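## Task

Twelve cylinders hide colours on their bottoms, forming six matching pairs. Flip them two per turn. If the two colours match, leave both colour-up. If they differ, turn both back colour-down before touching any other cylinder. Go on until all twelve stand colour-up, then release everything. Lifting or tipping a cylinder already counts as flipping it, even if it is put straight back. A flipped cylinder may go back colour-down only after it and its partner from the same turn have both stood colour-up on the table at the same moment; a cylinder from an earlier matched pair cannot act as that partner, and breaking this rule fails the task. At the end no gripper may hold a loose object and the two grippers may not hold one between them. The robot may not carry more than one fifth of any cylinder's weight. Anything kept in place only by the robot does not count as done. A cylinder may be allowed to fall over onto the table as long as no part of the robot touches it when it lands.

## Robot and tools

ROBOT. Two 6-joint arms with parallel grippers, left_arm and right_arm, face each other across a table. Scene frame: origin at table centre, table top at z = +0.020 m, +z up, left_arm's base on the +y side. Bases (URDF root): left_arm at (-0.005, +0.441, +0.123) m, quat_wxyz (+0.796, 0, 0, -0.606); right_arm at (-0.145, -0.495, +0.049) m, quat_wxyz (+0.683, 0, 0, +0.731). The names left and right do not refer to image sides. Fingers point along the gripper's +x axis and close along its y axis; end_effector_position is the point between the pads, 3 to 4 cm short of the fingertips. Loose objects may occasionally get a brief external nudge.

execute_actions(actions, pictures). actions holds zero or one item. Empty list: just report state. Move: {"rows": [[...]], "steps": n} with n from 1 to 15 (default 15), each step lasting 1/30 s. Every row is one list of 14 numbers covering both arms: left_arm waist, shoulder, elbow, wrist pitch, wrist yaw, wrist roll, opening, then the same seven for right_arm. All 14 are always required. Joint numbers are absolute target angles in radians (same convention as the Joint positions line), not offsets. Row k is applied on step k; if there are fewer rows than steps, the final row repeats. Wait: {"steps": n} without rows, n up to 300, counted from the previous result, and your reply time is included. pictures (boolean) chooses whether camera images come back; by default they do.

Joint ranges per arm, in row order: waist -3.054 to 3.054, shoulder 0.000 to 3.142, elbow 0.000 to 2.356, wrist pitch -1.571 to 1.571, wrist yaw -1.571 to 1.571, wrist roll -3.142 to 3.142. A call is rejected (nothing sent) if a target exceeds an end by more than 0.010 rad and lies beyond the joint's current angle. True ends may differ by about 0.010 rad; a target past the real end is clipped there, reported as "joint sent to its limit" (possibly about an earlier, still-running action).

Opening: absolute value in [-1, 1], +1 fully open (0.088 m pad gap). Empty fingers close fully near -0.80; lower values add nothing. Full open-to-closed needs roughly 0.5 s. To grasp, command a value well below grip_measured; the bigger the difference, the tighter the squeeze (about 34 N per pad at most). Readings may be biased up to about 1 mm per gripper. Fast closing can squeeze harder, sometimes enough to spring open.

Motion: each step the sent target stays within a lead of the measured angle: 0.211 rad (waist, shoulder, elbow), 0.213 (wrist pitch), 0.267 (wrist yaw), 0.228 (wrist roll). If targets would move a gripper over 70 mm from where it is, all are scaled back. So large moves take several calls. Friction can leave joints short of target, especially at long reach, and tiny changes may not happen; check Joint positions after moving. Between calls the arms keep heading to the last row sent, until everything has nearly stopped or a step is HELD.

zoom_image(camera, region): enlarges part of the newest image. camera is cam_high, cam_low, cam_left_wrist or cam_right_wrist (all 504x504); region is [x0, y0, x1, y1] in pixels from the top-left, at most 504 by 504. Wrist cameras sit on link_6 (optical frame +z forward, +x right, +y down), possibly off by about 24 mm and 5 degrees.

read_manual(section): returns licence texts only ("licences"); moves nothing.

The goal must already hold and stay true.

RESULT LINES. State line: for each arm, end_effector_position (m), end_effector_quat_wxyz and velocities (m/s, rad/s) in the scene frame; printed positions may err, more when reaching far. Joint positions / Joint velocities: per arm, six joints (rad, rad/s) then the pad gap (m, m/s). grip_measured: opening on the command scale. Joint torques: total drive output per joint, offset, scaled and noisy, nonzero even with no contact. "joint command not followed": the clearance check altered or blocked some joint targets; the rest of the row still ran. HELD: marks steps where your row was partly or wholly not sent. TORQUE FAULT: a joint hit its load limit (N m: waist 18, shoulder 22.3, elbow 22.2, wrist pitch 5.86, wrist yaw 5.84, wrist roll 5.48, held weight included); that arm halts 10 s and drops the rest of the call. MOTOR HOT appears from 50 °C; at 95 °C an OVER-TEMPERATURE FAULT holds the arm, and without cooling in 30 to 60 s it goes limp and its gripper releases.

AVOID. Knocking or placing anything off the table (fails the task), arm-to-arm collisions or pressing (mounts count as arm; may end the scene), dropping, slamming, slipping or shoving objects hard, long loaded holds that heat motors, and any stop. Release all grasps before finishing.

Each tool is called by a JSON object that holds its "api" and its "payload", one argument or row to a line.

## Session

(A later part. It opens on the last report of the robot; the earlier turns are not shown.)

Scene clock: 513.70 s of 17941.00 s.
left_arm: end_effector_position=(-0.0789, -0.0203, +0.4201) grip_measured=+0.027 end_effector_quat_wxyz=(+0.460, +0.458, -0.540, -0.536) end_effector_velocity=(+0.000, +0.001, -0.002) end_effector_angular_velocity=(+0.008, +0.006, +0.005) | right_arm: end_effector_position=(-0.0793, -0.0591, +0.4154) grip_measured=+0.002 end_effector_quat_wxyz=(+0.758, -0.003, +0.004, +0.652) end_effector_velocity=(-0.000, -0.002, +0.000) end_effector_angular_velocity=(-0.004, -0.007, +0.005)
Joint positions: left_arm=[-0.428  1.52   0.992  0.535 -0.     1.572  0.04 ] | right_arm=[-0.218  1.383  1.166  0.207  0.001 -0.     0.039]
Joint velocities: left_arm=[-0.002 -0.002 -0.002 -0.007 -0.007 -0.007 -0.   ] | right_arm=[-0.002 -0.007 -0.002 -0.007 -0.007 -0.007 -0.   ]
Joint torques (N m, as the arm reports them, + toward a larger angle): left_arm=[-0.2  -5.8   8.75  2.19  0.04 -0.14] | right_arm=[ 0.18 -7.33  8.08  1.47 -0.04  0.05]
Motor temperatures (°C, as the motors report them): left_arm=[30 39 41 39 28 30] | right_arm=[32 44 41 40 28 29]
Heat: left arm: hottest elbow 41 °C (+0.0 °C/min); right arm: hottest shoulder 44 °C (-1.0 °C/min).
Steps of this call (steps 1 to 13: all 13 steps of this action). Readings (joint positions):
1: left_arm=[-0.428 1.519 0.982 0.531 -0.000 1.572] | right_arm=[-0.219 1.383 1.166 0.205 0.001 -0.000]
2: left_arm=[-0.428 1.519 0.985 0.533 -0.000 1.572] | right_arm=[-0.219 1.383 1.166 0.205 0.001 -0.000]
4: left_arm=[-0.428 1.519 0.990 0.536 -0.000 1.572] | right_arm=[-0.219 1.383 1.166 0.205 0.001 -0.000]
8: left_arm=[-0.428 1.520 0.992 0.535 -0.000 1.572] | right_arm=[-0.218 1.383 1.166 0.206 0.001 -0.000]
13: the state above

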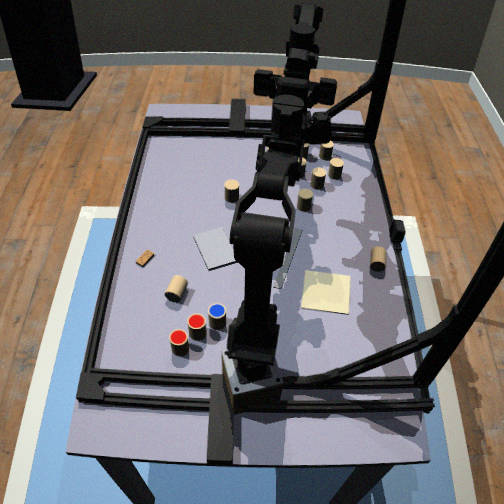

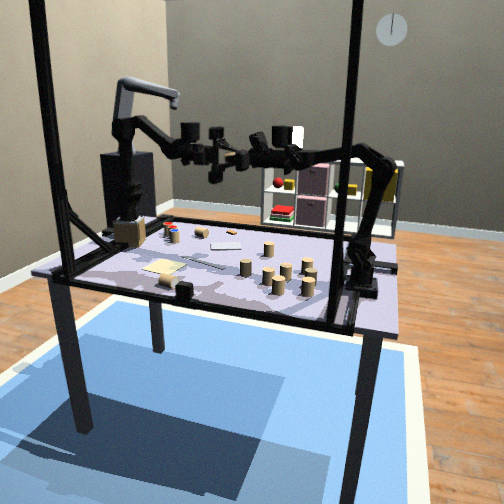

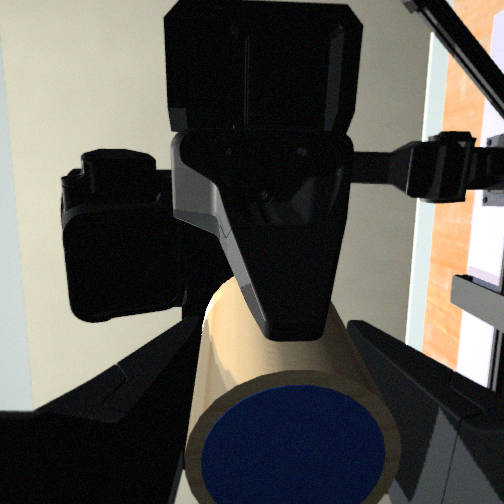

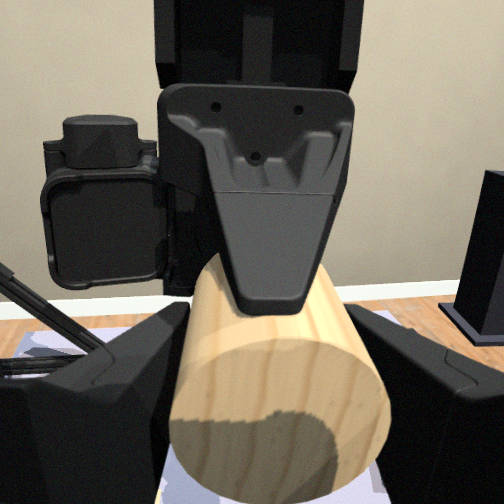

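{"api": "execute_actions", "payload": {
  "actions": []
}}

Scene clock: 526.60 s of 17941.00 s.
left_arm: end_effector_position=(-0.0792, -0.0206, +0.4199) grip_measured=+0.019 end_effector_quat_wxyz=(+0.460, +0.458, -0.540, -0.536) end_effector_velocity=(+0.000, +0.001, -0.002) end_effector_angular_velocity=(+0.008, +0.006, +0.005) | right_arm: end_effector_position=(-0.0794, -0.0595, +0.4164) grip_measured=+0.003 end_effector_quat_wxyz=(+0.758, -0.003, +0.003, +0.652) end_effector_velocity=(-0.002, -0.000, +0.001) end_effector_angular_velocity=(-0.006, -0.021, +0.020)
Joint positions: left_arm=[-0.428  1.521  0.993  0.535 -0.     1.572  0.04 ] | right_arm=[-0.218  1.382  1.166  0.208  0.001 -0.     0.039]
Joint velocities: left_arm=[-0.002 -0.002 -0.002 -0.007 -0.007 -0.007 -0.   ] | right_arm=[-0.002 -0.002  0.002 -0.007 -0.022 -0.022 -0.   ]
Joint torques (N m, as the arm reports them, + toward a larger angle): left_arm=[-0.19 -5.88  8.69  2.18  0.04 -0.14] | right_arm=[ 0.25 -7.17  8.    1.43 -0.04  0.03]
Motor temperatures (°C, as the motors report them): left_arm=[30 40 42 41 28 30] | right_arm=[32 44 42 41 28 29]
Heat: left arm: hottest elbow 42 °C (+1.0 °C/min); right arm: hottest shoulder 44 °C (-3.0 °C/min).
Steps of this call (steps 1 to 15: the robot went on to your last target; steps 16 to 387: nothing new was sent). Readings (joint positions):
1: left_arm=[-0.428 1.521 0.992 0.535 -0.000 1.572] | right_arm=[-0.218 1.383 1.166 0.207 0.001 -0.000]
2: left_arm=[-0.428 1.521 0.992 0.535 -0.000 1.572] | right_arm=[-0.218 1.383 1.166 0.207 0.001 -0.000]
4: left_arm=[-0.428 1.521 0.992 0.535 -0.000 1.572] | right_arm=[-0.218 1.383 1.166 0.207 0.001 -0.000]
8: left_arm=[-0.428 1.521 0.992 0.535 -0.000 1.572] | right_arm=[-0.218 1.383 1.166 0.207 0.001 -0.000]
387: the state above
All arms were judged still, so your last target was given up. Only a new action makes them travel on or press farther. Fingers that are still opening or closing keep moving.

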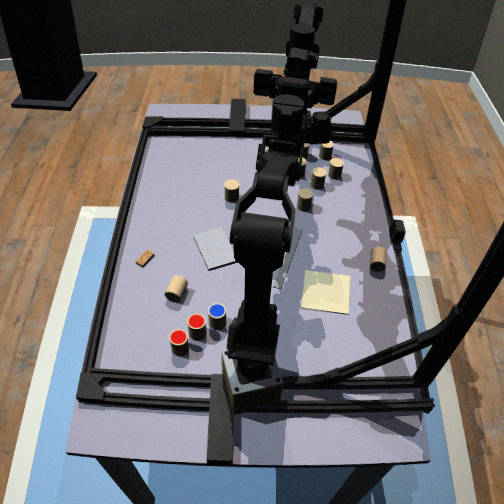

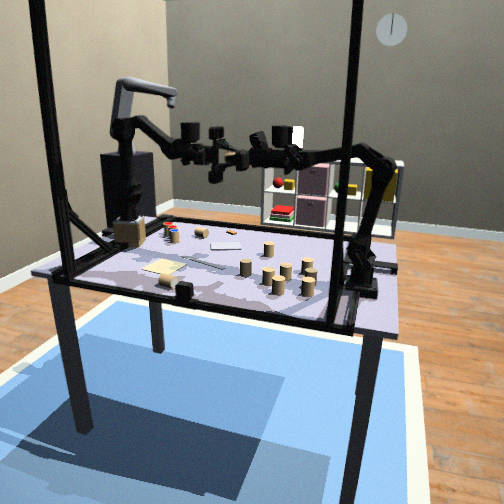

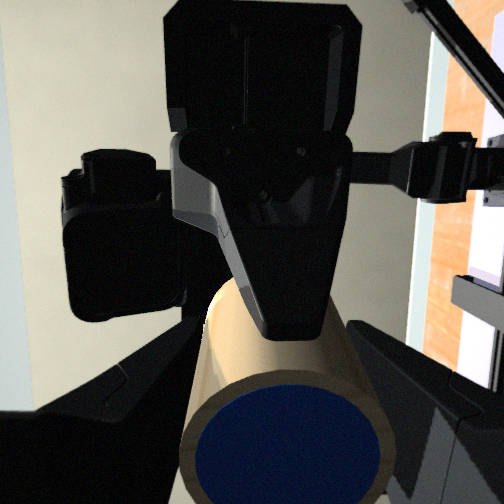

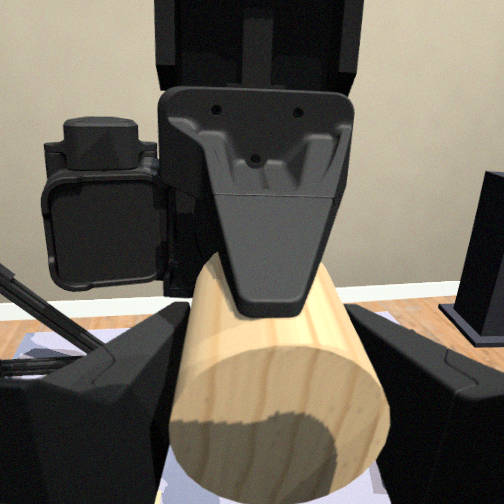

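{"api": "execute_actions", "payload": {
  "actions": [
    {"rows":[[-0.43,1.524,1.0,0.537,0,1.571,-0.7,-0.216,1.376,1.168,0.208,0,0,0.6]],"steps":11}
  ],
  "pictures": false
}}

{"api": "execute_actions", "payload": {
  "actions": [
    {"rows":[[-0.43,1.43,0.93,0.51,0,1.571,-0.7,-0.216,1.376,1.168,0.208,0,0,0.6],[-0.43,1.33,0.86,0.48,0,1.571,-0.7,-0.216,1.376,1.168,0.208,0,0,0.6],[-0.43,1.2,0.77,0.44,0,1.571,-0.7,-0.216,1.376,1.168,0.208,0,0,0.6],[-0.43,1.058,0.672,0.386,0,1.571,-0.7,-0.216,1.376,1.168,0.208,0,0,0.6]],"steps":8}
  ],
  "pictures": false
}}

{"api": "execute_actions", "payload": {
  "actions": [
    {"rows":[[-0.15,0.95,0.7,-0.9,0,1.571,-0.7,-0.59,1.379,1.5,-1.34,0,0,0.5]],"steps":15}
  ],
  "pictures": false
}}

{"api": "execute_actions", "payload": {
  "actions": [
    {"rows":[[-0.15,0.95,0.7,-0.9,0,1.571,-0.7,-0.59,1.379,1.5,-1.34,0,0,0.5],[-0.15,0.95,0.7,-0.9,0,1.571,-0.7,-0.59,1.379,1.5,-1.34,0,0,0.5],[-0.15,0.95,0.7,-0.9,0,1.571,-0.7,-0.59,1.379,1.5,-1.34,0,0,0.5],[-0.15,0.95,0.7,-0.9,0,1.571,-0.7,-0.59,1.379,1.5,-1.34,0,0,0.5],[-0.15,1.345,0.673,-0.899,0,1.571,-0.7,-0.59,1.6,1.7,-1.34,0,0,0.5],[-0.15,1.345,0.673,-0.899,0,1.571,-0.7,-0.59,1.6,1.7,-1.34,0,0,0.5],[-0.15,1.345,0.673,-0.899,0,1.571,-0.7,-0.59,1.6,1.7,-1.34,0,0,0.5],[-0.15,1.345,0.673,-0.899,0,1.571,-0.7,-0.59,1.6,1.7,-1.34,0,0,0.5],[-0.15,1.345,0.673,-0.899,0,1.571,-0.7,-0.59,2.133,1.902,-1.34,0,0,0.5]],"steps":15}
  ],
  "pictures": false
}}

{"api": "execute_actions", "payload": {
  "actions": [
    {"rows":[[-0.15,1.375,0.64,-0.84,0,1.571,-0.7,-0.59,2.133,1.902,-1.34,0,0,0.5],[-0.15,1.405,0.61,-0.78,0,1.571,-0.7,-0.59,2.133,1.902,-1.34,0,0,0.5],[-0.15,1.435,0.582,-0.72,0,1.571,-0.7,-0.59,2.133,1.902,-1.34,0,0,0.5],[-0.15,1.466,0.555,-0.66,0,1.571,-0.7,-0.59,2.133,1.902,-1.34,0,0,0.5],[-0.15,1.51,0.53,-0.6,0,1.571,-0.7,-0.59,2.133,1.902,-1.34,0,0,0.5],[-0.15,1.55,0.508,-0.54,0,1.571,-0.7,-0.59,2.133,1.902,-1.34,0,0,0.5],[-0.15,1.582,0.493,-0.485,0,1.571,-0.7,-0.59,2.133,1.902,-1.34,0,0,0.5],[-0.15,1.605,0.484,-0.448,0,1.571,-0.7,-0.59,2.133,1.902,-1.34,0,0,0.5],[-0.15,1.622,0.478,-0.423,0,1.571,-0.7,-0.59,2.133,1.902,-1.34,0,0,0.5],[-0.15,1.634,0.474,-0.408,0,1.571,-0.7,-0.59,2.133,1.902,-1.34,0,0,0.5],[-0.15,1.642,0.471,-0.402,0,1.571,-0.7,-0.59,2.133,1.902,-1.34,0,0,0.5],[-0.15,1.647,0.47,-0.4,0,1.571,-0.7,-0.59,2.133,1.902,-1.34,0,0,0.5],[-0.15,1.65,0.469,-0.398,0,1.571,-0.7,-0.59,2.133,1.902,-1.34,0,0,0.5]],"steps":15}
  ],
  "pictures": false
}}

{"api": "execute_actions", "payload": {
  "actions": [
    {"rows":[[-0.15,1.65,0.469,-0.398,0,1.571,-0.7,-0.59,2.133,1.902,-1.34,0,0,0.5],[-0.15,1.65,0.469,-0.398,0,1.571,-0.7,-0.59,2.133,1.902,-1.34,0,0,0.5],[-0.15,1.65,0.469,-0.398,0,1.571,0.4,-0.59,2.133,1.902,-1.34,0,0,0.5]],"steps":14}
  ]
}}

Scene clock: 538.37 s of 17941.00 s.
left_arm: end_effector_position=(-0.0793, -0.0206, +0.4199) grip_measured=+0.018 end_effector_quat_wxyz=(+0.460, +0.457, -0.540, -0.536) end_effector_velocity=(+0.000, +0.001, -0.005) end_effector_angular_velocity=(+0.021, -0.011, +0.005) | right_arm: end_effector_position=(-0.0796, -0.0597, +0.4167) grip_measured=+0.585 end_effector_quat_wxyz=(+0.758, -0.002, +0.003, +0.652) end_effector_velocity=(-0.000, -0.001, -0.002) end_effector_angular_velocity=(-0.008, -0.006, +0.005)
Joint positions: left_arm=[-0.428  1.522  0.993  0.535 -0.     1.572  0.04 ] | right_arm=[-0.218  1.381  1.166  0.208  0.    -0.     0.068]
Joint velocities: left_arm=[-0.002 -0.002 -0.002 -0.022 -0.007  0.007 -0.   ] | right_arm=[-0.002 -0.002 -0.002 -0.007 -0.007 -0.007  0.17 ]
Joint torques (N m, as the arm reports them, + toward a larger angle): left_arm=[-0.15 -5.99  8.59  2.18  0.04 -0.12] | right_arm=[ 0.1  -6.99  7.98  1.45 -0.04  0.03]
Motor temperatures (°C, as the motors report them): left_arm=[30 41 43 43 28 30] | right_arm=[32 44 42 42 28 29]
Heat: left arm: hottest elbow 43 °C (+1.0 °C/min); right arm: hottest shoulder 44 °C (-4.1 °C/min).
Steps of this call (steps 1 to 342: nothing new was sent; steps 343 to 353: all 11 steps of this action). Readings (joint positions):
343: left_arm=[-0.428 1.522 0.993 0.535 -0.000 1.572] | right_arm=[-0.218 1.381 1.166 0.208 0.001 -0.000]
344: left_arm=[-0.428 1.522 0.993 0.535 -0.000 1.572] | right_arm=[-0.218 1.381 1.166 0.208 0.001 -0.000]
346: left_arm=[-0.428 1.522 0.993 0.535 -0.000 1.572] | right_arm=[-0.218 1.381 1.166 0.208 0.001 -0.000]
350: left_arm=[-0.428 1.522 0.993 0.535 -0.000 1.572] | right_arm=[-0.218 1.381 1.166 0.208 0.000 -0.000]
353: the state above

Scene clock: 538.63 s of 17941.00 s.
left_arm: end_effector_position=(-0.0651, +0.0685, +0.4037) grip_measured=+0.018 end_effector_quat_wxyz=(+0.444, +0.473, -0.526, -0.550) end_effector_velocity=(+0.037, +0.229, +0.158) end_effector_angular_velocity=(-0.566, +0.097, +0.015) | right_arm: end_effector_position=(-0.0796, -0.0597, +0.4167) grip_measured=+0.599 end_effector_quat_wxyz=(+0.758, -0.002, +0.003, +0.652) end_effector_velocity=(+0.002, -0.001, -0.004) end_effector_angular_velocity=(-0.013, -0.005, -0.010)
Joint positions: left_arm=[-0.428  1.15   0.701  0.396 -0.     1.572  0.04 ] | right_arm=[-0.218  1.381  1.166  0.208  0.    -0.     0.068]
Joint velocities: left_arm=[-0.007 -1.126 -0.501 -0.051 -0.022 -0.007 -0.001] | right_arm=[-0.002 -0.002 -0.007 -0.007  0.007 -0.007  0.   ]
Joint torques (N m, as the arm reports them, + toward a larger angle): left_arm=[-0.17 -4.11  9.4   2.49  0.04 -0.15] | right_arm=[ 0.19 -7.07  8.03  1.45 -0.05  0.02]
Motor temperatures (°C, as the motors report them): left_arm=[30 41 43 43 28 30] | right_arm=[32 44 42 42 28 29]
Heat: left arm: hottest elbow 43 °C (+1.0 °C/min); right arm: hottest shoulder 44 °C (-4.0 °C/min).
Steps of this call (steps 1 to 8: all 8 steps of this action). Readings (joint positions):
1: left_arm=[-0.428 1.511 0.986 0.533 -0.000 1.572] | right_arm=[-0.218 1.381 1.166 0.208 0.000 -0.000]
2: left_arm=[-0.428 1.480 0.960 0.518 -0.000 1.572] | right_arm=[-0.218 1.381 1.166 0.208 0.000 -0.000]
4: left_arm=[-0.428 1.371 0.856 0.468 -0.000 1.572] | right_arm=[-0.218 1.381 1.166 0.208 0.000 -0.000]
8: the state above

Scene clock: 539.13 s of 17941.00 s.
left_arm: end_effector_position=(+0.0276, +0.1635, +0.2895) grip_measured=+0.017 end_effector_quat_wxyz=(+0.318, +0.666, -0.242, -0.630) end_effector_velocity=(-0.030, +0.282, -0.302) end_effector_angular_velocity=(+1.884, +0.221, +0.018) | right_arm: end_effector_position=(+0.0533, -0.1494, +0.4003) grip_measured=+0.501 end_effector_quat_wxyz=(+0.842, -0.118, +0.204, +0.486) end_effector_velocity=(-0.097, -0.164, -0.391) end_effector_angular_velocity=(-1.729, +0.996, +0.020)
Joint positions: left_arm=[-0.153  0.956  0.702 -0.499 -0.004  1.572  0.04 ] | right_arm=[-0.589  1.375  1.494 -0.594  0.003 -0.     0.064]
Joint velocities: left_arm=[ 0.007 -0.002 -0.002 -1.897 -0.007 -0.007 -0.   ] | right_arm=[-0.002  0.027  0.002 -1.971 -0.022 -0.007 -0.   ]
Joint torques (N m, as the arm reports them, + toward a larger angle): left_arm=[ 0.23 -3.04  7.42  1.74  0.21 -0.13] | right_arm=[-0.02 -5.9   7.97  1.46 -0.11  0.02]
Motor temperatures (°C, as the motors report them): left_arm=[30 41 43 43 28 30] | right_arm=[32 44 42 42 28 29]
Heat: left arm: hottest elbow 43 °C (+1.0 °C/min); right arm: hottest shoulder 44 °C (-4.0 °C/min).
Steps of this call (steps 1 to 15: all 15 steps of this action). Readings (joint positions):
1: left_arm=[-0.413 1.108 0.694 0.364 0.014 1.572] | right_arm=[-0.228 1.381 1.185 0.170 -0.011 -0.000]
2: left_arm=[-0.365 1.066 0.694 0.304 0.017 1.572] | right_arm=[-0.260 1.384 1.218 0.120 -0.014 -0.000]
4: left_arm=[-0.248 0.998 0.697 0.189 0.001 1.572] | right_arm=[-0.342 1.389 1.289 0.038 -0.006 -0.000]
8: left_arm=[-0.161 0.957 0.702 -0.058 -0.004 1.572] | right_arm=[-0.518 1.388 1.439 -0.162 0.001 -0.000]
15: the state above

Scene clock: 539.63 s of 17941.00 s.
left_arm: end_effector_position=(+0.0172, +0.2523, +0.1608) grip_measured=+0.018 end_effector_quat_wxyz=(+0.044, +0.707, +0.038, -0.704) end_effector_velocity=(+0.002, +0.005, -0.004) end_effector_angular_velocity=(+0.029, -0.019, +0.020) | right_arm: end_effector_position=(+0.0548, -0.1469, +0.2541) grip_measured=+0.500 end_effector_quat_wxyz=(+0.687, -0.306, +0.527, +0.397) end_effector_velocity=(+0.063, +0.113, -0.521) end_effector_angular_velocity=(-1.292, +0.747, +0.011)
Joint positions: left_arm=[-0.153  1.335  0.668 -0.896 -0.004  1.572  0.04 ] | right_arm=[-0.589  1.882  1.886 -1.315  0.003 -0.     0.064]
Joint velocities: left_arm=[-0.002  0.012 -0.007 -0.007 -0.022 -0.022 -0.   ] | right_arm=[ 0.002  1.448  0.139 -0.183 -0.007 -0.007  0.   ]
Joint torques (N m, as the arm reports them, + toward a larger angle): left_arm=[ 0.2  -2.62  6.58  0.37  0.21 -0.07] | right_arm=[-0.09 -6.07  6.46  0.16 -0.1   0.02]
Motor temperatures (°C, as the motors report them): left_arm=[30 41 43 43 28 30] | right_arm=[32 43 42 42 28 29]
Heat: left arm: hottest elbow 43 °C (+1.0 °C/min); right arm: hottest shoulder 43 °C (-5.1 °C/min).
Steps of this call (steps 1 to 15: all 15 steps of this action). Readings (joint positions):
1: left_arm=[-0.153 0.956 0.702 -0.562 -0.004 1.572] | right_arm=[-0.589 1.377 1.494 -0.658 0.003 -0.000]
2: left_arm=[-0.153 0.956 0.702 -0.623 -0.004 1.572] | right_arm=[-0.589 1.377 1.494 -0.720 0.003 -0.000]
4: left_arm=[-0.153 0.956 0.702 -0.746 -0.004 1.572] | right_arm=[-0.589 1.377 1.494 -0.843 0.003 -0.000]
8: left_arm=[-0.153 1.161 0.692 -0.861 -0.004 1.572] | right_arm=[-0.589 1.527 1.658 -1.081 0.003 -0.000]
15: the state above

Scene clock: 540.13 s of 17941.00 s.
left_arm: end_effector_position=(+0.0172, +0.2531, +0.0710) grip_measured=+0.017 end_effector_quat_wxyz=(+0.039, +0.707, +0.043, -0.705) end_effector_velocity=(+0.001, -0.001, -0.022) end_effector_angular_velocity=(-0.006, -0.008, +0.005) | right_arm: end_effector_position=(+0.0599, -0.1379, +0.1556) grip_measured=+0.500 end_effector_quat_wxyz=(+0.609, -0.357, +0.615, +0.352) end_effector_velocity=(-0.003, -0.005, +0.002) end_effector_angular_velocity=(-0.011, +0.015, -0.025)
Joint positions: left_arm=[-0.152  1.638  0.476 -0.414 -0.004  1.572  0.04 ] | right_arm=[-0.589  2.141  1.897 -1.338  0.003 -0.     0.064]
Joint velocities: left_arm=[-0.002  0.1   -0.032  0.139 -0.007 -0.007 -0.   ] | right_arm=[-0.002 -0.007 -0.002 -0.022 -0.007  0.022 -0.001]
Joint torques (N m, as the arm reports them, + toward a larger angle): left_arm=[ 0.21 -3.49  3.6   0.57  0.23 -0.07] | right_arm=[ -0.16 -11.7    6.88  -0.04  -0.11   0.03]
Motor temperatures (°C, as the motors report them): left_arm=[30 41 43 42 28 30] | right_arm=[32 44 42 42 28 29]
Heat: left arm: hottest elbow 43 °C (+1.0 °C/min); right arm: hottest shoulder 44 °C (-4.0 °C/min).
Steps of this call (steps 1 to 15: all 15 steps of this action). Readings (joint positions):
1: left_arm=[-0.153 1.339 0.665 -0.889 -0.004 1.572] | right_arm=[-0.589 1.931 1.889 -1.320 0.003 -0.000]
2: left_arm=[-0.153 1.350 0.655 -0.858 -0.004 1.572] | right_arm=[-0.589 1.982 1.891 -1.325 0.003 -0.000]
4: left_arm=[-0.152 1.393 0.622 -0.768 -0.004 1.571] | right_arm=[-0.589 2.069 1.891 -1.330 0.003 -0.000]
8: left_arm=[-0.152 1.529 0.530 -0.567 -0.004 1.571] | right_arm=[-0.589 2.144 1.888 -1.338 0.003 -0.000]
15: the state above

Scene clock: 540.60 s of 17941.00 s.
left_arm: end_effector_position=(+0.0174, +0.2518, +0.0696) grip_measured=+0.403 end_effector_quat_wxyz=(+0.041, +0.707, +0.041, -0.705) end_effector_velocity=(+0.003, +0.002, +0.001) end_effector_angular_velocity=(+0.005, -0.022, -0.010) | right_arm: end_effector_position=(+0.0599, -0.1379, +0.1558) grip_measured=+0.500 end_effector_quat_wxyz=(+0.609, -0.357, +0.615, +0.352) end_effector_velocity=(-0.003, -0.001, +0.002) end_effector_angular_velocity=(+0.009, +0.020, +0.005)
Joint positions: left_arm=[-0.152  1.644  0.474 -0.4   -0.004  1.572  0.059] | right_arm=[-0.589  2.14   1.897 -1.338  0.003 -0.     0.064]
Joint velocities: left_arm=[-0.002 -0.007 -0.002 -0.007 -0.022  0.007 -0.024] | right_arm=[-0.002 -0.007 -0.002 -0.007 -0.022 -0.007 -0.   ]
Joint torques (N m, as the arm reports them, + toward a larger angle): left_arm=[ 0.17 -3.26  3.47  0.58  0.23 -0.07] | right_arm=[ -0.09 -11.67   6.77  -0.03  -0.11   0.02]
Motor temperatures (°C, as the motors report them): left_arm=[30 41 43 42 28 30] | right_arm=[32 44 42 42 28 29]
Heat: left arm: hottest elbow 43 °C (+1.0 °C/min); right arm: hottest shoulder 44 °C (-4.0 °C/min).
Steps of this call (steps 1 to 14: all 14 steps of this action). Readings (joint positions):
1: left_arm=[-0.152 1.640 0.475 -0.410 -0.004 1.572] | right_arm=[-0.589 2.140 1.897 -1.338 0.003 -0.000]
2: left_arm=[-0.152 1.641 0.475 -0.407 -0.004 1.572] | right_arm=[-0.589 2.140 1.897 -1.338 0.003 -0.000]
4: left_arm=[-0.152 1.643 0.474 -0.403 -0.004 1.572] | right_arm=[-0.589 2.141 1.897 -1.338 0.003 -0.000]
8: left_arm=[-0.152 1.644 0.474 -0.401 -0.004 1.572] | right_arm=[-0.589 2.140 1.897 -1.338 0.003 -0.000]
14: the state above

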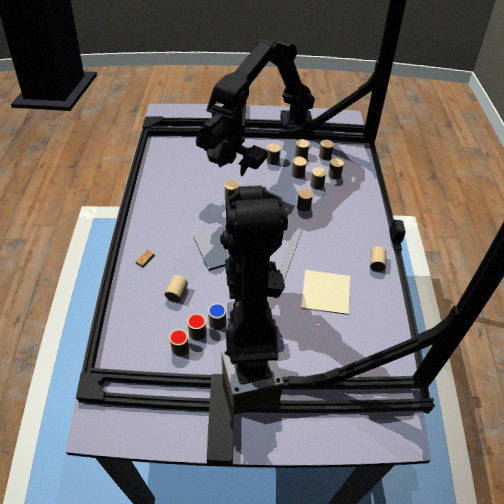

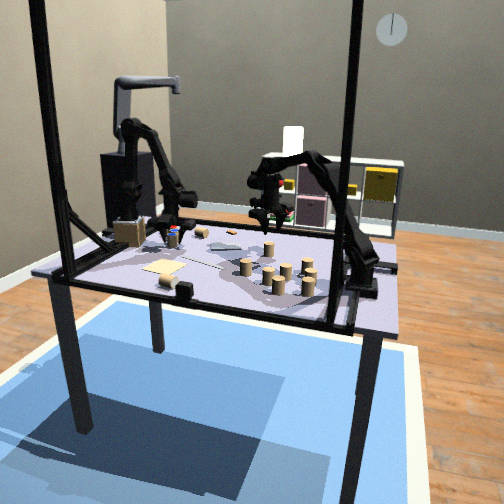

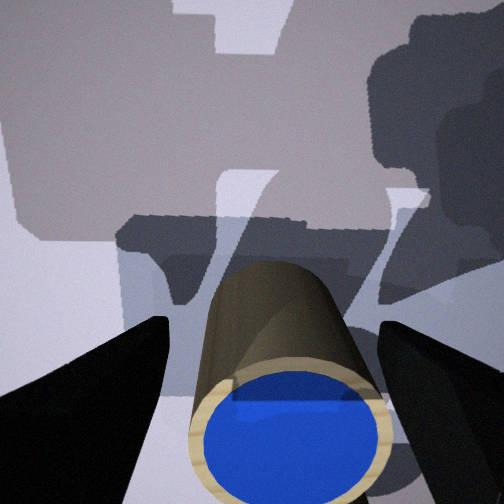

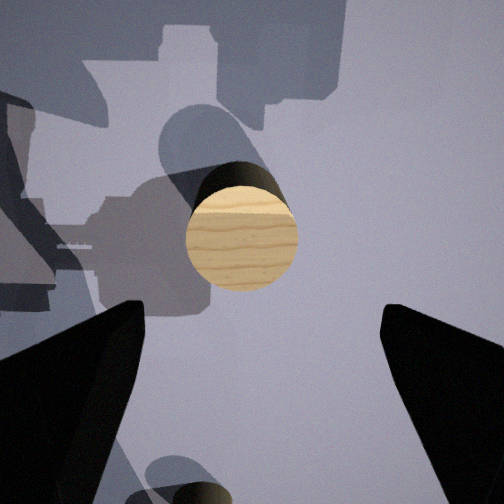

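{"api": "execute_actions", "payload": {
  "actions": [
    {"rows":[[-0.15,1.605,0.484,-0.448,0,1.571,0.4,-0.578,2.14,1.885,-1.315,0,0,0.6],[-0.15,1.55,0.508,-0.54,0,1.571,0.4,-0.578,2.147,1.86,-1.285,0,0,0.6],[-0.15,1.51,0.53,-0.6,0,1.571,0.4,-0.578,2.154,1.835,-1.25,0,0,0.6],[-0.15,1.466,0.555,-0.66,0,1.571,0.4,-0.578,2.161,1.81,-1.22,0,0,0.6],[-0.15,1.405,0.61,-0.78,0,1.571,0.4,-0.578,2.168,1.785,-1.19,0,0,0.6],[-0.15,1.345,0.673,-0.899,0,1.571,0.4,-0.578,2.175,1.76,-1.155,0,0,0.6],[-0.15,1.345,0.673,-0.899,0,1.571,0.4,-0.578,2.182,1.735,-1.125,0,0,0.6],[-0.15,0.95,0.7,-0.9,0,1.571,0.9,-0.578,2.189,1.71,-1.09,0,0,0.6],[-0.15,0.95,0.7,-0.9,0,1.571,0.9,-0.578,2.196,1.685,-1.06,0,0,0.6],[-0.15,0.95,0.7,-0.9,0,1.571,0.9,-0.578,2.202,1.665,-1.03,0,0,0.6],[-0.15,0.95,0.7,-0.9,0,1.571,0.9,-0.578,2.207,1.65,-1.01,0,0,0.6],[-0.43,1.058,0.672,0.386,0,1.571,0.9,-0.578,2.207,1.65,-1.01,0,0,0.6]],"steps":15}
  ],
  "pictures": false
}}

{"api": "execute_actions", "payload": {
  "actions": [
    {"rows":[[-0.43,1.058,0.672,0.386,0,1.571,0.9,-0.578,2.207,1.65,-1.01,0,0,-0.7]],"steps":13}
  ],
  "pictures": false
}}

{"api": "execute_actions", "payload": {
  "actions": [
    {"rows":[[-0.43,1.058,0.672,0.386,0,1.571,0.9,-0.578,2.185,1.73,-1.12,0,0,-0.7],[-0.43,1.058,0.672,0.386,0,1.571,0.9,-0.578,2.16,1.82,-1.23,0,0,-0.7],[-0.43,1.058,0.672,0.386,0,1.571,0.9,-0.578,2.133,1.902,-1.34,0,0,-0.7],[-0.43,1.058,0.672,0.386,0,1.571,0.9,-0.578,2.133,1.902,-1.34,0,0,-0.7],[-0.43,1.058,0.672,0.386,0,1.571,0.9,-0.578,2.133,1.902,-1.34,0,0,-0.7],[-0.43,1.058,0.672,0.386,0,1.571,0.9,-0.578,2.133,1.902,-1.34,0,0,-0.7],[-0.43,1.058,0.672,0.386,0,1.571,0.9,-0.578,1.8,1.75,-1.34,0,0,-0.7],[-0.43,1.058,0.672,0.386,0,1.571,0.9,-0.578,1.8,1.75,-1.34,0,0,-0.7],[-0.43,1.058,0.672,0.386,0,1.571,0.9,-0.578,1.8,1.75,-1.34,0,0,-0.7],[-0.43,1.058,0.672,0.386,0,1.571,0.9,-0.216,1.379,1.45,-1.0,0,0,-0.7]],"steps":15}
  ],
  "pictures": false
}}

{"api": "execute_actions", "payload": {
  "actions": [
    {"rows":[[-0.43,1.058,0.672,0.386,0,1.571,0.9,-0.216,1.376,1.168,0.208,0,0,-0.7]],"steps":15}
  ],
  "pictures": false
}}

{"api": "execute_actions", "payload": {
  "actions": [
    {"rows":[[-0.43,1.058,0.672,0.386,0,1.571,0.9,-0.216,1.376,1.168,0.208,0,0,-0.7]],"steps":10}
  ],
  "pictures": false
}}

{"api": "execute_actions", "payload": {
  "actions": [
    {"rows":[[-0.43,1.2,0.77,0.44,0,1.571,0.9,-0.216,1.376,1.168,0.208,0,0,-0.7],[-0.43,1.2,0.77,0.44,0,1.571,0.9,-0.216,1.376,1.168,0.208,0,0,-0.7],[-0.43,1.33,0.86,0.48,0,1.571,0.9,-0.216,1.376,1.168,0.208,0,0,-0.7],[-0.43,1.33,0.86,0.48,0,1.571,0.9,-0.216,1.376,1.168,0.208,0,0,-0.7],[-0.43,1.43,0.93,0.51,0,1.571,0.9,-0.216,1.376,1.168,0.208,0,0,-0.7],[-0.43,1.43,0.93,0.51,0,1.571,0.9,-0.216,1.376,1.168,0.208,0,0,-0.7],[-0.43,1.524,1.0,0.537,0,1.571,0.9,-0.216,1.376,1.168,0.208,0,0,-0.7]],"steps":14}
  ],
  "pictures": false
}}

{"api": "execute_actions", "payload": {
  "actions": [
    {"rows":[[-0.43,1.524,1.0,0.537,0,1.571,-0.7,-0.216,1.376,1.168,0.208,0,0,-0.7]],"steps":13}
  ]
}}

Scene clock: 555.17 s of 17941.00 s.
left_arm: end_effector_position=(-0.0260, +0.1827, +0.2335) grip_measured=+0.877 end_effector_quat_wxyz=(+0.164, +0.673, -0.219, -0.687) end_effector_velocity=(-0.363, -0.283, +0.256) end_effector_angular_velocity=(-1.945, +0.275, -1.284) | right_arm: end_effector_position=(+0.0588, -0.1321, +0.0727) grip_measured=+0.599 end_effector_quat_wxyz=(+0.611, -0.358, +0.610, +0.357) end_effector_velocity=(-0.009, -0.016, -0.077) end_effector_angular_velocity=(-0.075, +0.051, +0.020)
Joint positions: left_arm=[-0.35   1.08   0.681 -0.621 -0.001  1.572  0.082] | right_arm=[-0.58   2.201  1.659 -1.028  0.002 -0.     0.068]
Joint velocities: left_arm=[-1.238 -0.276 -0.007  1.692  0.125 -0.022  0.012] | right_arm=[-0.002  0.095 -0.164  0.168 -0.007 -0.022  0.   ]
Joint torques (N m, as the arm reports them, + toward a larger angle): left_arm=[ 1.58 -2.79  6.3   1.21  0.02 -0.13] | right_arm=[  0.13 -11.14   6.34   0.35  -0.11   0.03]
Motor temperatures (°C, as the motors report them): left_arm=[30 40 41 40 28 30] | right_arm=[32 47 42 40 28 29]
Heat: left arm: hottest elbow 41 °C (+0.0 °C/min); right arm: hottest shoulder 47 °C (+1.0 °C/min).
Steps of this call (steps 1 to 15: the robot went on to your last target; steps 16 to 90: nothing new was sent; then 11.07 s passed at rest; steps 91 to 105: all 15 steps of this action). Readings (joint positions):
91: left_arm=[-0.152 1.640 0.474 -0.406 -0.004 1.572] | right_arm=[-0.588 2.140 1.897 -1.337 0.003 -0.000]
92: left_arm=[-0.152 1.626 0.479 -0.439 -0.004 1.572] | right_arm=[-0.587 2.140 1.893 -1.325 0.002 -0.000]
94: left_arm=[-0.152 1.567 0.499 -0.541 -0.004 1.572] | right_arm=[-0.584 2.140 1.869 -1.277 0.003 -0.000]
98: left_arm=[-0.152 1.386 0.625 -0.774 -0.004 1.572] | right_arm=[-0.580 2.150 1.781 -1.166 0.002 -0.000]
105: the state above

Scene clock: 555.60 s of 17941.00 s.
left_arm: end_effector_position=(-0.0610, +0.0894, +0.3765) grip_measured=+0.900 end_effector_quat_wxyz=(+0.402, +0.512, -0.488, -0.581) end_effector_velocity=(-0.013, -0.081, +0.401) end_effector_angular_velocity=(-1.851, +0.285, +0.003) | right_arm: end_effector_position=(+0.0587, -0.1301, +0.0706) grip_measured=+0.005 end_effector_quat_wxyz=(+0.612, -0.355, +0.608, +0.360) end_effector_velocity=(-0.001, +0.002, +0.002) end_effector_angular_velocity=(+0.021, +0.013, +0.005)
Joint positions: left_arm=[-0.427  1.066  0.678  0.184 -0.001  1.571  0.083] | right_arm=[-0.579  2.203  1.654 -1.013 -0.002  0.     0.039]
Joint velocities: left_arm=[-0.002 -0.002  0.002  1.868 -0.007  0.007 -0.   ] | right_arm=[-0.002 -0.007 -0.002  0.007 -0.022 -0.007 -0.   ]
Joint torques (N m, as the arm reports them, + toward a larger angle): left_arm=[-0.25 -4.13  7.16  2.25  0.08 -0.11] | right_arm=[  0.08 -10.59   5.57   0.25   0.03   0.02]
Motor temperatures (°C, as the motors report them): left_arm=[30 40 41 40 28 30] | right_arm=[32 47 42 40 28 29]
Heat: left arm: hottest elbow 41 °C (+0.0 °C/min); right arm: hottest shoulder 47 °C (+1.0 °C/min).
Steps of this call (steps 1 to 13: all 13 steps of this action). Readings (joint positions):
1: left_arm=[-0.382 1.074 0.680 -0.564 0.001 1.572] | right_arm=[-0.580 2.203 1.656 -1.024 0.002 -0.000]
2: left_arm=[-0.401 1.072 0.679 -0.503 0.001 1.572] | right_arm=[-0.580 2.203 1.654 -1.020 0.003 -0.000]
4: left_arm=[-0.417 1.070 0.678 -0.379 -0.001 1.572] | right_arm=[-0.580 2.203 1.654 -1.014 0.002 -0.000]
8: left_arm=[-0.425 1.066 0.678 -0.128 -0.001 1.572] | right_arm=[-0.579 2.203 1.654 -1.013 -0.002 0.000]
13: the state above

Scene clock: 556.10 s of 17941.00 s.
left_arm: end_effector_position=(-0.0618, +0.0865, +0.4221) grip_measured=+0.900 end_effector_quat_wxyz=(+0.460, +0.459, -0.538, -0.537) end_effector_velocity=(+0.002, +0.000, +0.001) end_effector_angular_velocity=(-0.008, -0.006, +0.020) | right_arm: end_effector_position=(-0.0424, -0.1282, +0.2225) grip_measured=+0.004 end_effector_quat_wxyz=(+0.646, -0.354, +0.466, +0.489) end_effector_velocity=(-0.629, +0.012, +0.183) end_effector_angular_velocity=(+0.914, -0.169, +1.611)
Joint positions: left_arm=[-0.428  1.058  0.678  0.383 -0.001  1.572  0.083] | right_arm=[-0.341  1.726  1.551 -1.076  0.002 -0.     0.039]
Joint velocities: left_arm=[-0.002 -0.002 -0.002  0.007 -0.022  0.007 -0.   ] | right_arm=[ 1.56  -1.326 -1.067  0.667 -0.095 -0.022 -0.001]
Joint torques (N m, as the arm reports them, + toward a larger angle): left_arm=[-0.25 -3.35  7.2   2.2   0.07 -0.12] | right_arm=[ -1.2  -12.     6.43   0.74   0.     0.02]
Motor temperatures (°C, as the motors report them): left_arm=[30 40 41 40 28 30] | right_arm=[32 47 42 40 28 29]
Heat: left arm: hottest elbow 41 °C (+0.0 °C/min); right arm: hottest shoulder 47 °C (+1.0 °C/min).
Steps of this call (steps 1 to 15: all 15 steps of this action). Readings (joint positions):
1: left_arm=[-0.427 1.066 0.678 0.244 -0.001 1.572] | right_arm=[-0.579 2.203 1.664 -1.029 -0.002 -0.000]
2: left_arm=[-0.427 1.065 0.678 0.293 -0.001 1.572] | right_arm=[-0.579 2.204 1.693 -1.084 -0.002 -0.000]
4: left_arm=[-0.427 1.060 0.678 0.344 -0.001 1.572] | right_arm=[-0.579 2.201 1.771 -1.202 -0.002 -0.000]
8: left_arm=[-0.428 1.058 0.678 0.373 -0.001 1.572] | right_arm=[-0.579 2.088 1.818 -1.296 -0.002 -0.000]
15: the state above

Scene clock: 556.60 s of 17941.00 s.
left_arm: end_effector_position=(-0.0618, +0.0865, +0.4224) grip_measured=+0.900 end_effector_quat_wxyz=(+0.460, +0.458, -0.539, -0.537) end_effector_velocity=(-0.004, +0.000, -0.004) end_effector_angular_velocity=(+0.015, +0.020, -0.015) | right_arm: end_effector_position=(-0.0826, -0.0715, +0.3362) grip_measured=+0.003 end_effector_quat_wxyz=(+0.743, -0.124, +0.144, +0.642) end_effector_velocity=(+0.022, +0.151, +0.381) end_effector_angular_velocity=(+1.862, -0.282, +0.007)
Joint positions: left_arm=[-0.428  1.058  0.678  0.384 -0.001  1.572  0.083] | right_arm=[-0.216  1.394  1.175 -0.163 -0.002  0.     0.039]
Joint velocities: left_arm=[-0.007  0.002 -0.002 -0.007  0.007 -0.022 -0.   ] | right_arm=[-0.002 -0.002 -0.002  1.883 -0.007 -0.007 -0.001]
Joint torques (N m, as the arm reports them, + toward a larger angle): left_arm=[-0.25 -3.34  7.21  2.19  0.07 -0.13] | right_arm=[-0.04 -8.6   7.18  1.68  0.02  0.02]
Motor temperatures (°C, as the motors report them): left_arm=[30 40 41 40 28 30] | right_arm=[32 47 42 40 28 29]
Heat: left arm: hottest elbow 41 °C (+0.0 °C/min); right arm: hottest shoulder 47 °C (+2.0 °C/min).
Steps of this call (steps 1 to 15: all 15 steps of this action). Readings (joint positions):
1: left_arm=[-0.428 1.058 0.678 0.384 -0.001 1.572] | right_arm=[-0.292 1.677 1.500 -1.022 -0.002 -0.000]
2: left_arm=[-0.428 1.058 0.678 0.384 -0.001 1.572] | right_arm=[-0.253 1.621 1.439 -0.952 -0.006 -0.000]
4: left_arm=[-0.428 1.058 0.678 0.384 -0.001 1.572] | right_arm=[-0.213 1.508 1.322 -0.834 -0.008 0.000]
8: left_arm=[-0.428 1.058 0.678 0.384 -0.001 1.572] | right_arm=[-0.215 1.398 1.203 -0.595 -0.002 0.000]
15: the state above

Scene clock: 556.93 s of 17941.00 s.
left_arm: end_effector_position=(-0.0618, +0.0865, +0.4224) grip_measured=+0.900 end_effector_quat_wxyz=(+0.460, +0.458, -0.539, -0.537) end_effector_velocity=(+0.002, +0.000, -0.002) end_effector_angular_velocity=(+0.006, -0.008, +0.010) | right_arm: end_effector_position=(-0.0806, -0.0589, +0.4164) grip_measured=+0.004 end_effector_quat_wxyz=(+0.757, -0.005, +0.006, +0.653) end_effector_velocity=(-0.004, +0.000, +0.017) end_effector_angular_velocity=(+0.079, -0.019, +0.025)
Joint positions: left_arm=[-0.428  1.058  0.678  0.384 -0.001  1.572  0.083] | right_arm=[-0.216  1.383  1.175  0.192 -0.002  0.     0.039]
Joint velocities: left_arm=[ 0.002 -0.002 -0.002 -0.007 -0.007  0.007 -0.   ] | right_arm=[ 0.002 -0.002 -0.002  0.081 -0.022 -0.007  0.   ]
Joint torques (N m, as the arm reports them, + toward a larger angle): left_arm=[-0.17 -3.37  7.21  2.16  0.07 -0.13] | right_arm=[-0.02 -7.41  6.98  1.61  0.02  0.02]
Motor temperatures (°C, as the motors report them): left_arm=[30 40 41 40 28 30] | right_arm=[32 47 42 41 28 29]
Heat: left arm: hottest elbow 41 °C (+0.0 °C/min); right arm: hottest shoulder 47 °C (+2.0 °C/min).
Steps of this call (steps 1 to 10: all 10 steps of this action). Readings (joint positions):
1: left_arm=[-0.428 1.058 0.678 0.384 -0.001 1.572] | right_arm=[-0.216 1.394 1.175 -0.101 -0.002 0.000]
2: left_arm=[-0.428 1.058 0.678 0.384 -0.001 1.572] | right_arm=[-0.216 1.394 1.175 -0.038 -0.002 0.000]
4: left_arm=[-0.428 1.058 0.678 0.384 -0.001 1.572] | right_arm=[-0.216 1.393 1.175 0.080 -0.002 0.000]
8: left_arm=[-0.428 1.058 0.678 0.384 -0.001 1.572] | right_arm=[-0.216 1.384 1.175 0.179 -0.002 0.000]
10: the state above

Scene clock: 557.40 s of 17941.00 s.
left_arm: end_effector_position=(-0.0786, -0.0190, +0.4137) grip_measured=+0.900 end_effector_quat_wxyz=(+0.456, +0.462, -0.535, -0.540) end_effector_velocity=(-0.000, -0.014, +0.030) end_effector_angular_velocity=(-0.088, +0.021, +0.010) | right_arm: end_effector_position=(-0.0806, -0.0589, +0.4187) grip_measured=+0.004 end_effector_quat_wxyz=(+0.757, -0.001, +0.002, +0.654) end_effector_velocity=(+0.000, +0.001, -0.004) end_effector_angular_velocity=(-0.011, +0.009, +0.005)
Joint positions: left_arm=[-0.428  1.518  0.979  0.529 -0.001  1.572  0.083] | right_arm=[-0.216  1.383  1.174  0.205 -0.002  0.     0.039]
Joint velocities: left_arm=[ 0.002  0.042  0.081  0.051 -0.007 -0.007 -0.   ] | right_arm=[-0.002  0.002 -0.002 -0.007 -0.007  0.007 -0.   ]
Joint torques (N m, as the arm reports them, + toward a larger angle): left_arm=[-0.19 -6.07  9.6   2.36  0.07 -0.13] | right_arm=[-0.02 -7.36  7.07  1.64  0.02  0.02]
Motor temperatures (°C, as the motors report them): left_arm=[30 40 41 41 28 30] | right_arm=[32 47 42 41 28 29]
Heat: left arm: hottest elbow 41 °C (+0.0 °C/min); right arm: hottest shoulder 47 °C (+2.0 °C/min).
Steps of this call (steps 1 to 14: all 14 steps of this action). Readings (joint positions):
1: left_arm=[-0.428 1.077 0.688 0.391 -0.001 1.572] | right_arm=[-0.216 1.383 1.175 0.195 -0.002 0.000]
2: left_arm=[-0.428 1.107 0.708 0.412 -0.001 1.572] | right_arm=[-0.216 1.383 1.175 0.197 -0.002 0.000]
4: left_arm=[-0.428 1.207 0.781 0.448 -0.001 1.572] | right_arm=[-0.216 1.383 1.175 0.202 -0.002 0.000]
8: left_arm=[-0.428 1.418 0.927 0.509 -0.001 1.572] | right_arm=[-0.216 1.383 1.174 0.204 -0.002 0.000]
14: the state above

Scene clock: 557.83 s of 17941.00 s.
left_arm: end_effector_position=(-0.0788, -0.0202, +0.4215) grip_measured=+0.025 end_effector_quat_wxyz=(+0.462, +0.457, -0.540, -0.535) end_effector_velocity=(+0.002, -0.001, -0.004) end_effector_angular_velocity=(+0.013, +0.005, +0.010) | right_arm: end_effector_position=(-0.0806, -0.0588, +0.4179) grip_measured=+0.004 end_effector_quat_wxyz=(+0.757, -0.002, +0.002, +0.653) end_effector_velocity=(-0.002, -0.000, -0.004) end_effector_angular_velocity=(-0.013, -0.005, +0.020)
Joint positions: left_arm=[-0.428  1.519  0.993  0.537 -0.001  1.572  0.04 ] | right_arm=[-0.216  1.383  1.172  0.205 -0.002  0.     0.039]
Joint velocities: left_arm=[ 0.002  0.002 -0.002 -0.007 -0.007 -0.007 -0.   ] | right_arm=[-0.002 -0.002 -0.007 -0.007 -0.022 -0.007 -0.   ]
Joint torques (N m, as the arm reports them, + toward a larger angle): left_arm=[-0.27 -5.69  8.65  2.01  0.07 -0.13] | right_arm=[-0.06 -7.35  7.37  1.62  0.02  0.01]
Motor temperatures (°C, as the motors report them): left_arm=[30 40 41 41 28 30] | right_arm=[32 47 42 41 28 29]
Heat: left arm: hottest elbow 41 °C (+0.0 °C/min); right arm: hottest shoulder 47 °C (+2.0 °C/min).
Steps of this call (steps 1 to 13: all 13 steps of this action). Readings (joint positions):
1: left_arm=[-0.428 1.519 0.982 0.531 -0.001 1.572] | right_arm=[-0.216 1.383 1.174 0.205 -0.002 0.000]
2: left_arm=[-0.428 1.519 0.985 0.533 -0.001 1.572] | right_arm=[-0.216 1.383 1.174 0.205 -0.002 0.000]
4: left_arm=[-0.428 1.519 0.990 0.536 -0.001 1.572] | right_arm=[-0.216 1.383 1.174 0.205 -0.002 0.000]
8: left_arm=[-0.428 1.519 0.992 0.537 -0.001 1.572] | right_arm=[-0.216 1.383 1.173 0.205 -0.002 0.000]
13: the state above

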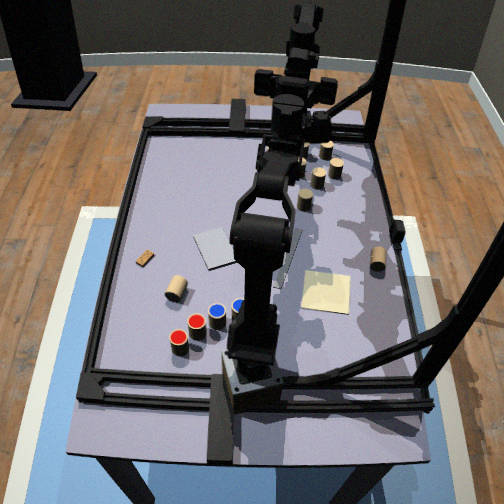

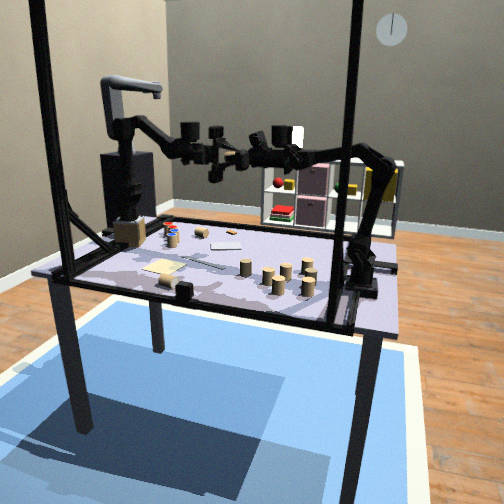

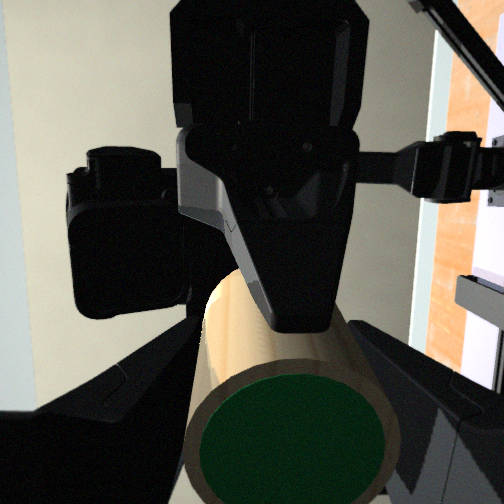

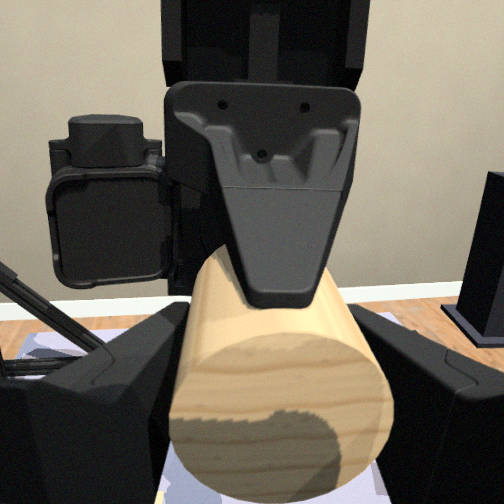

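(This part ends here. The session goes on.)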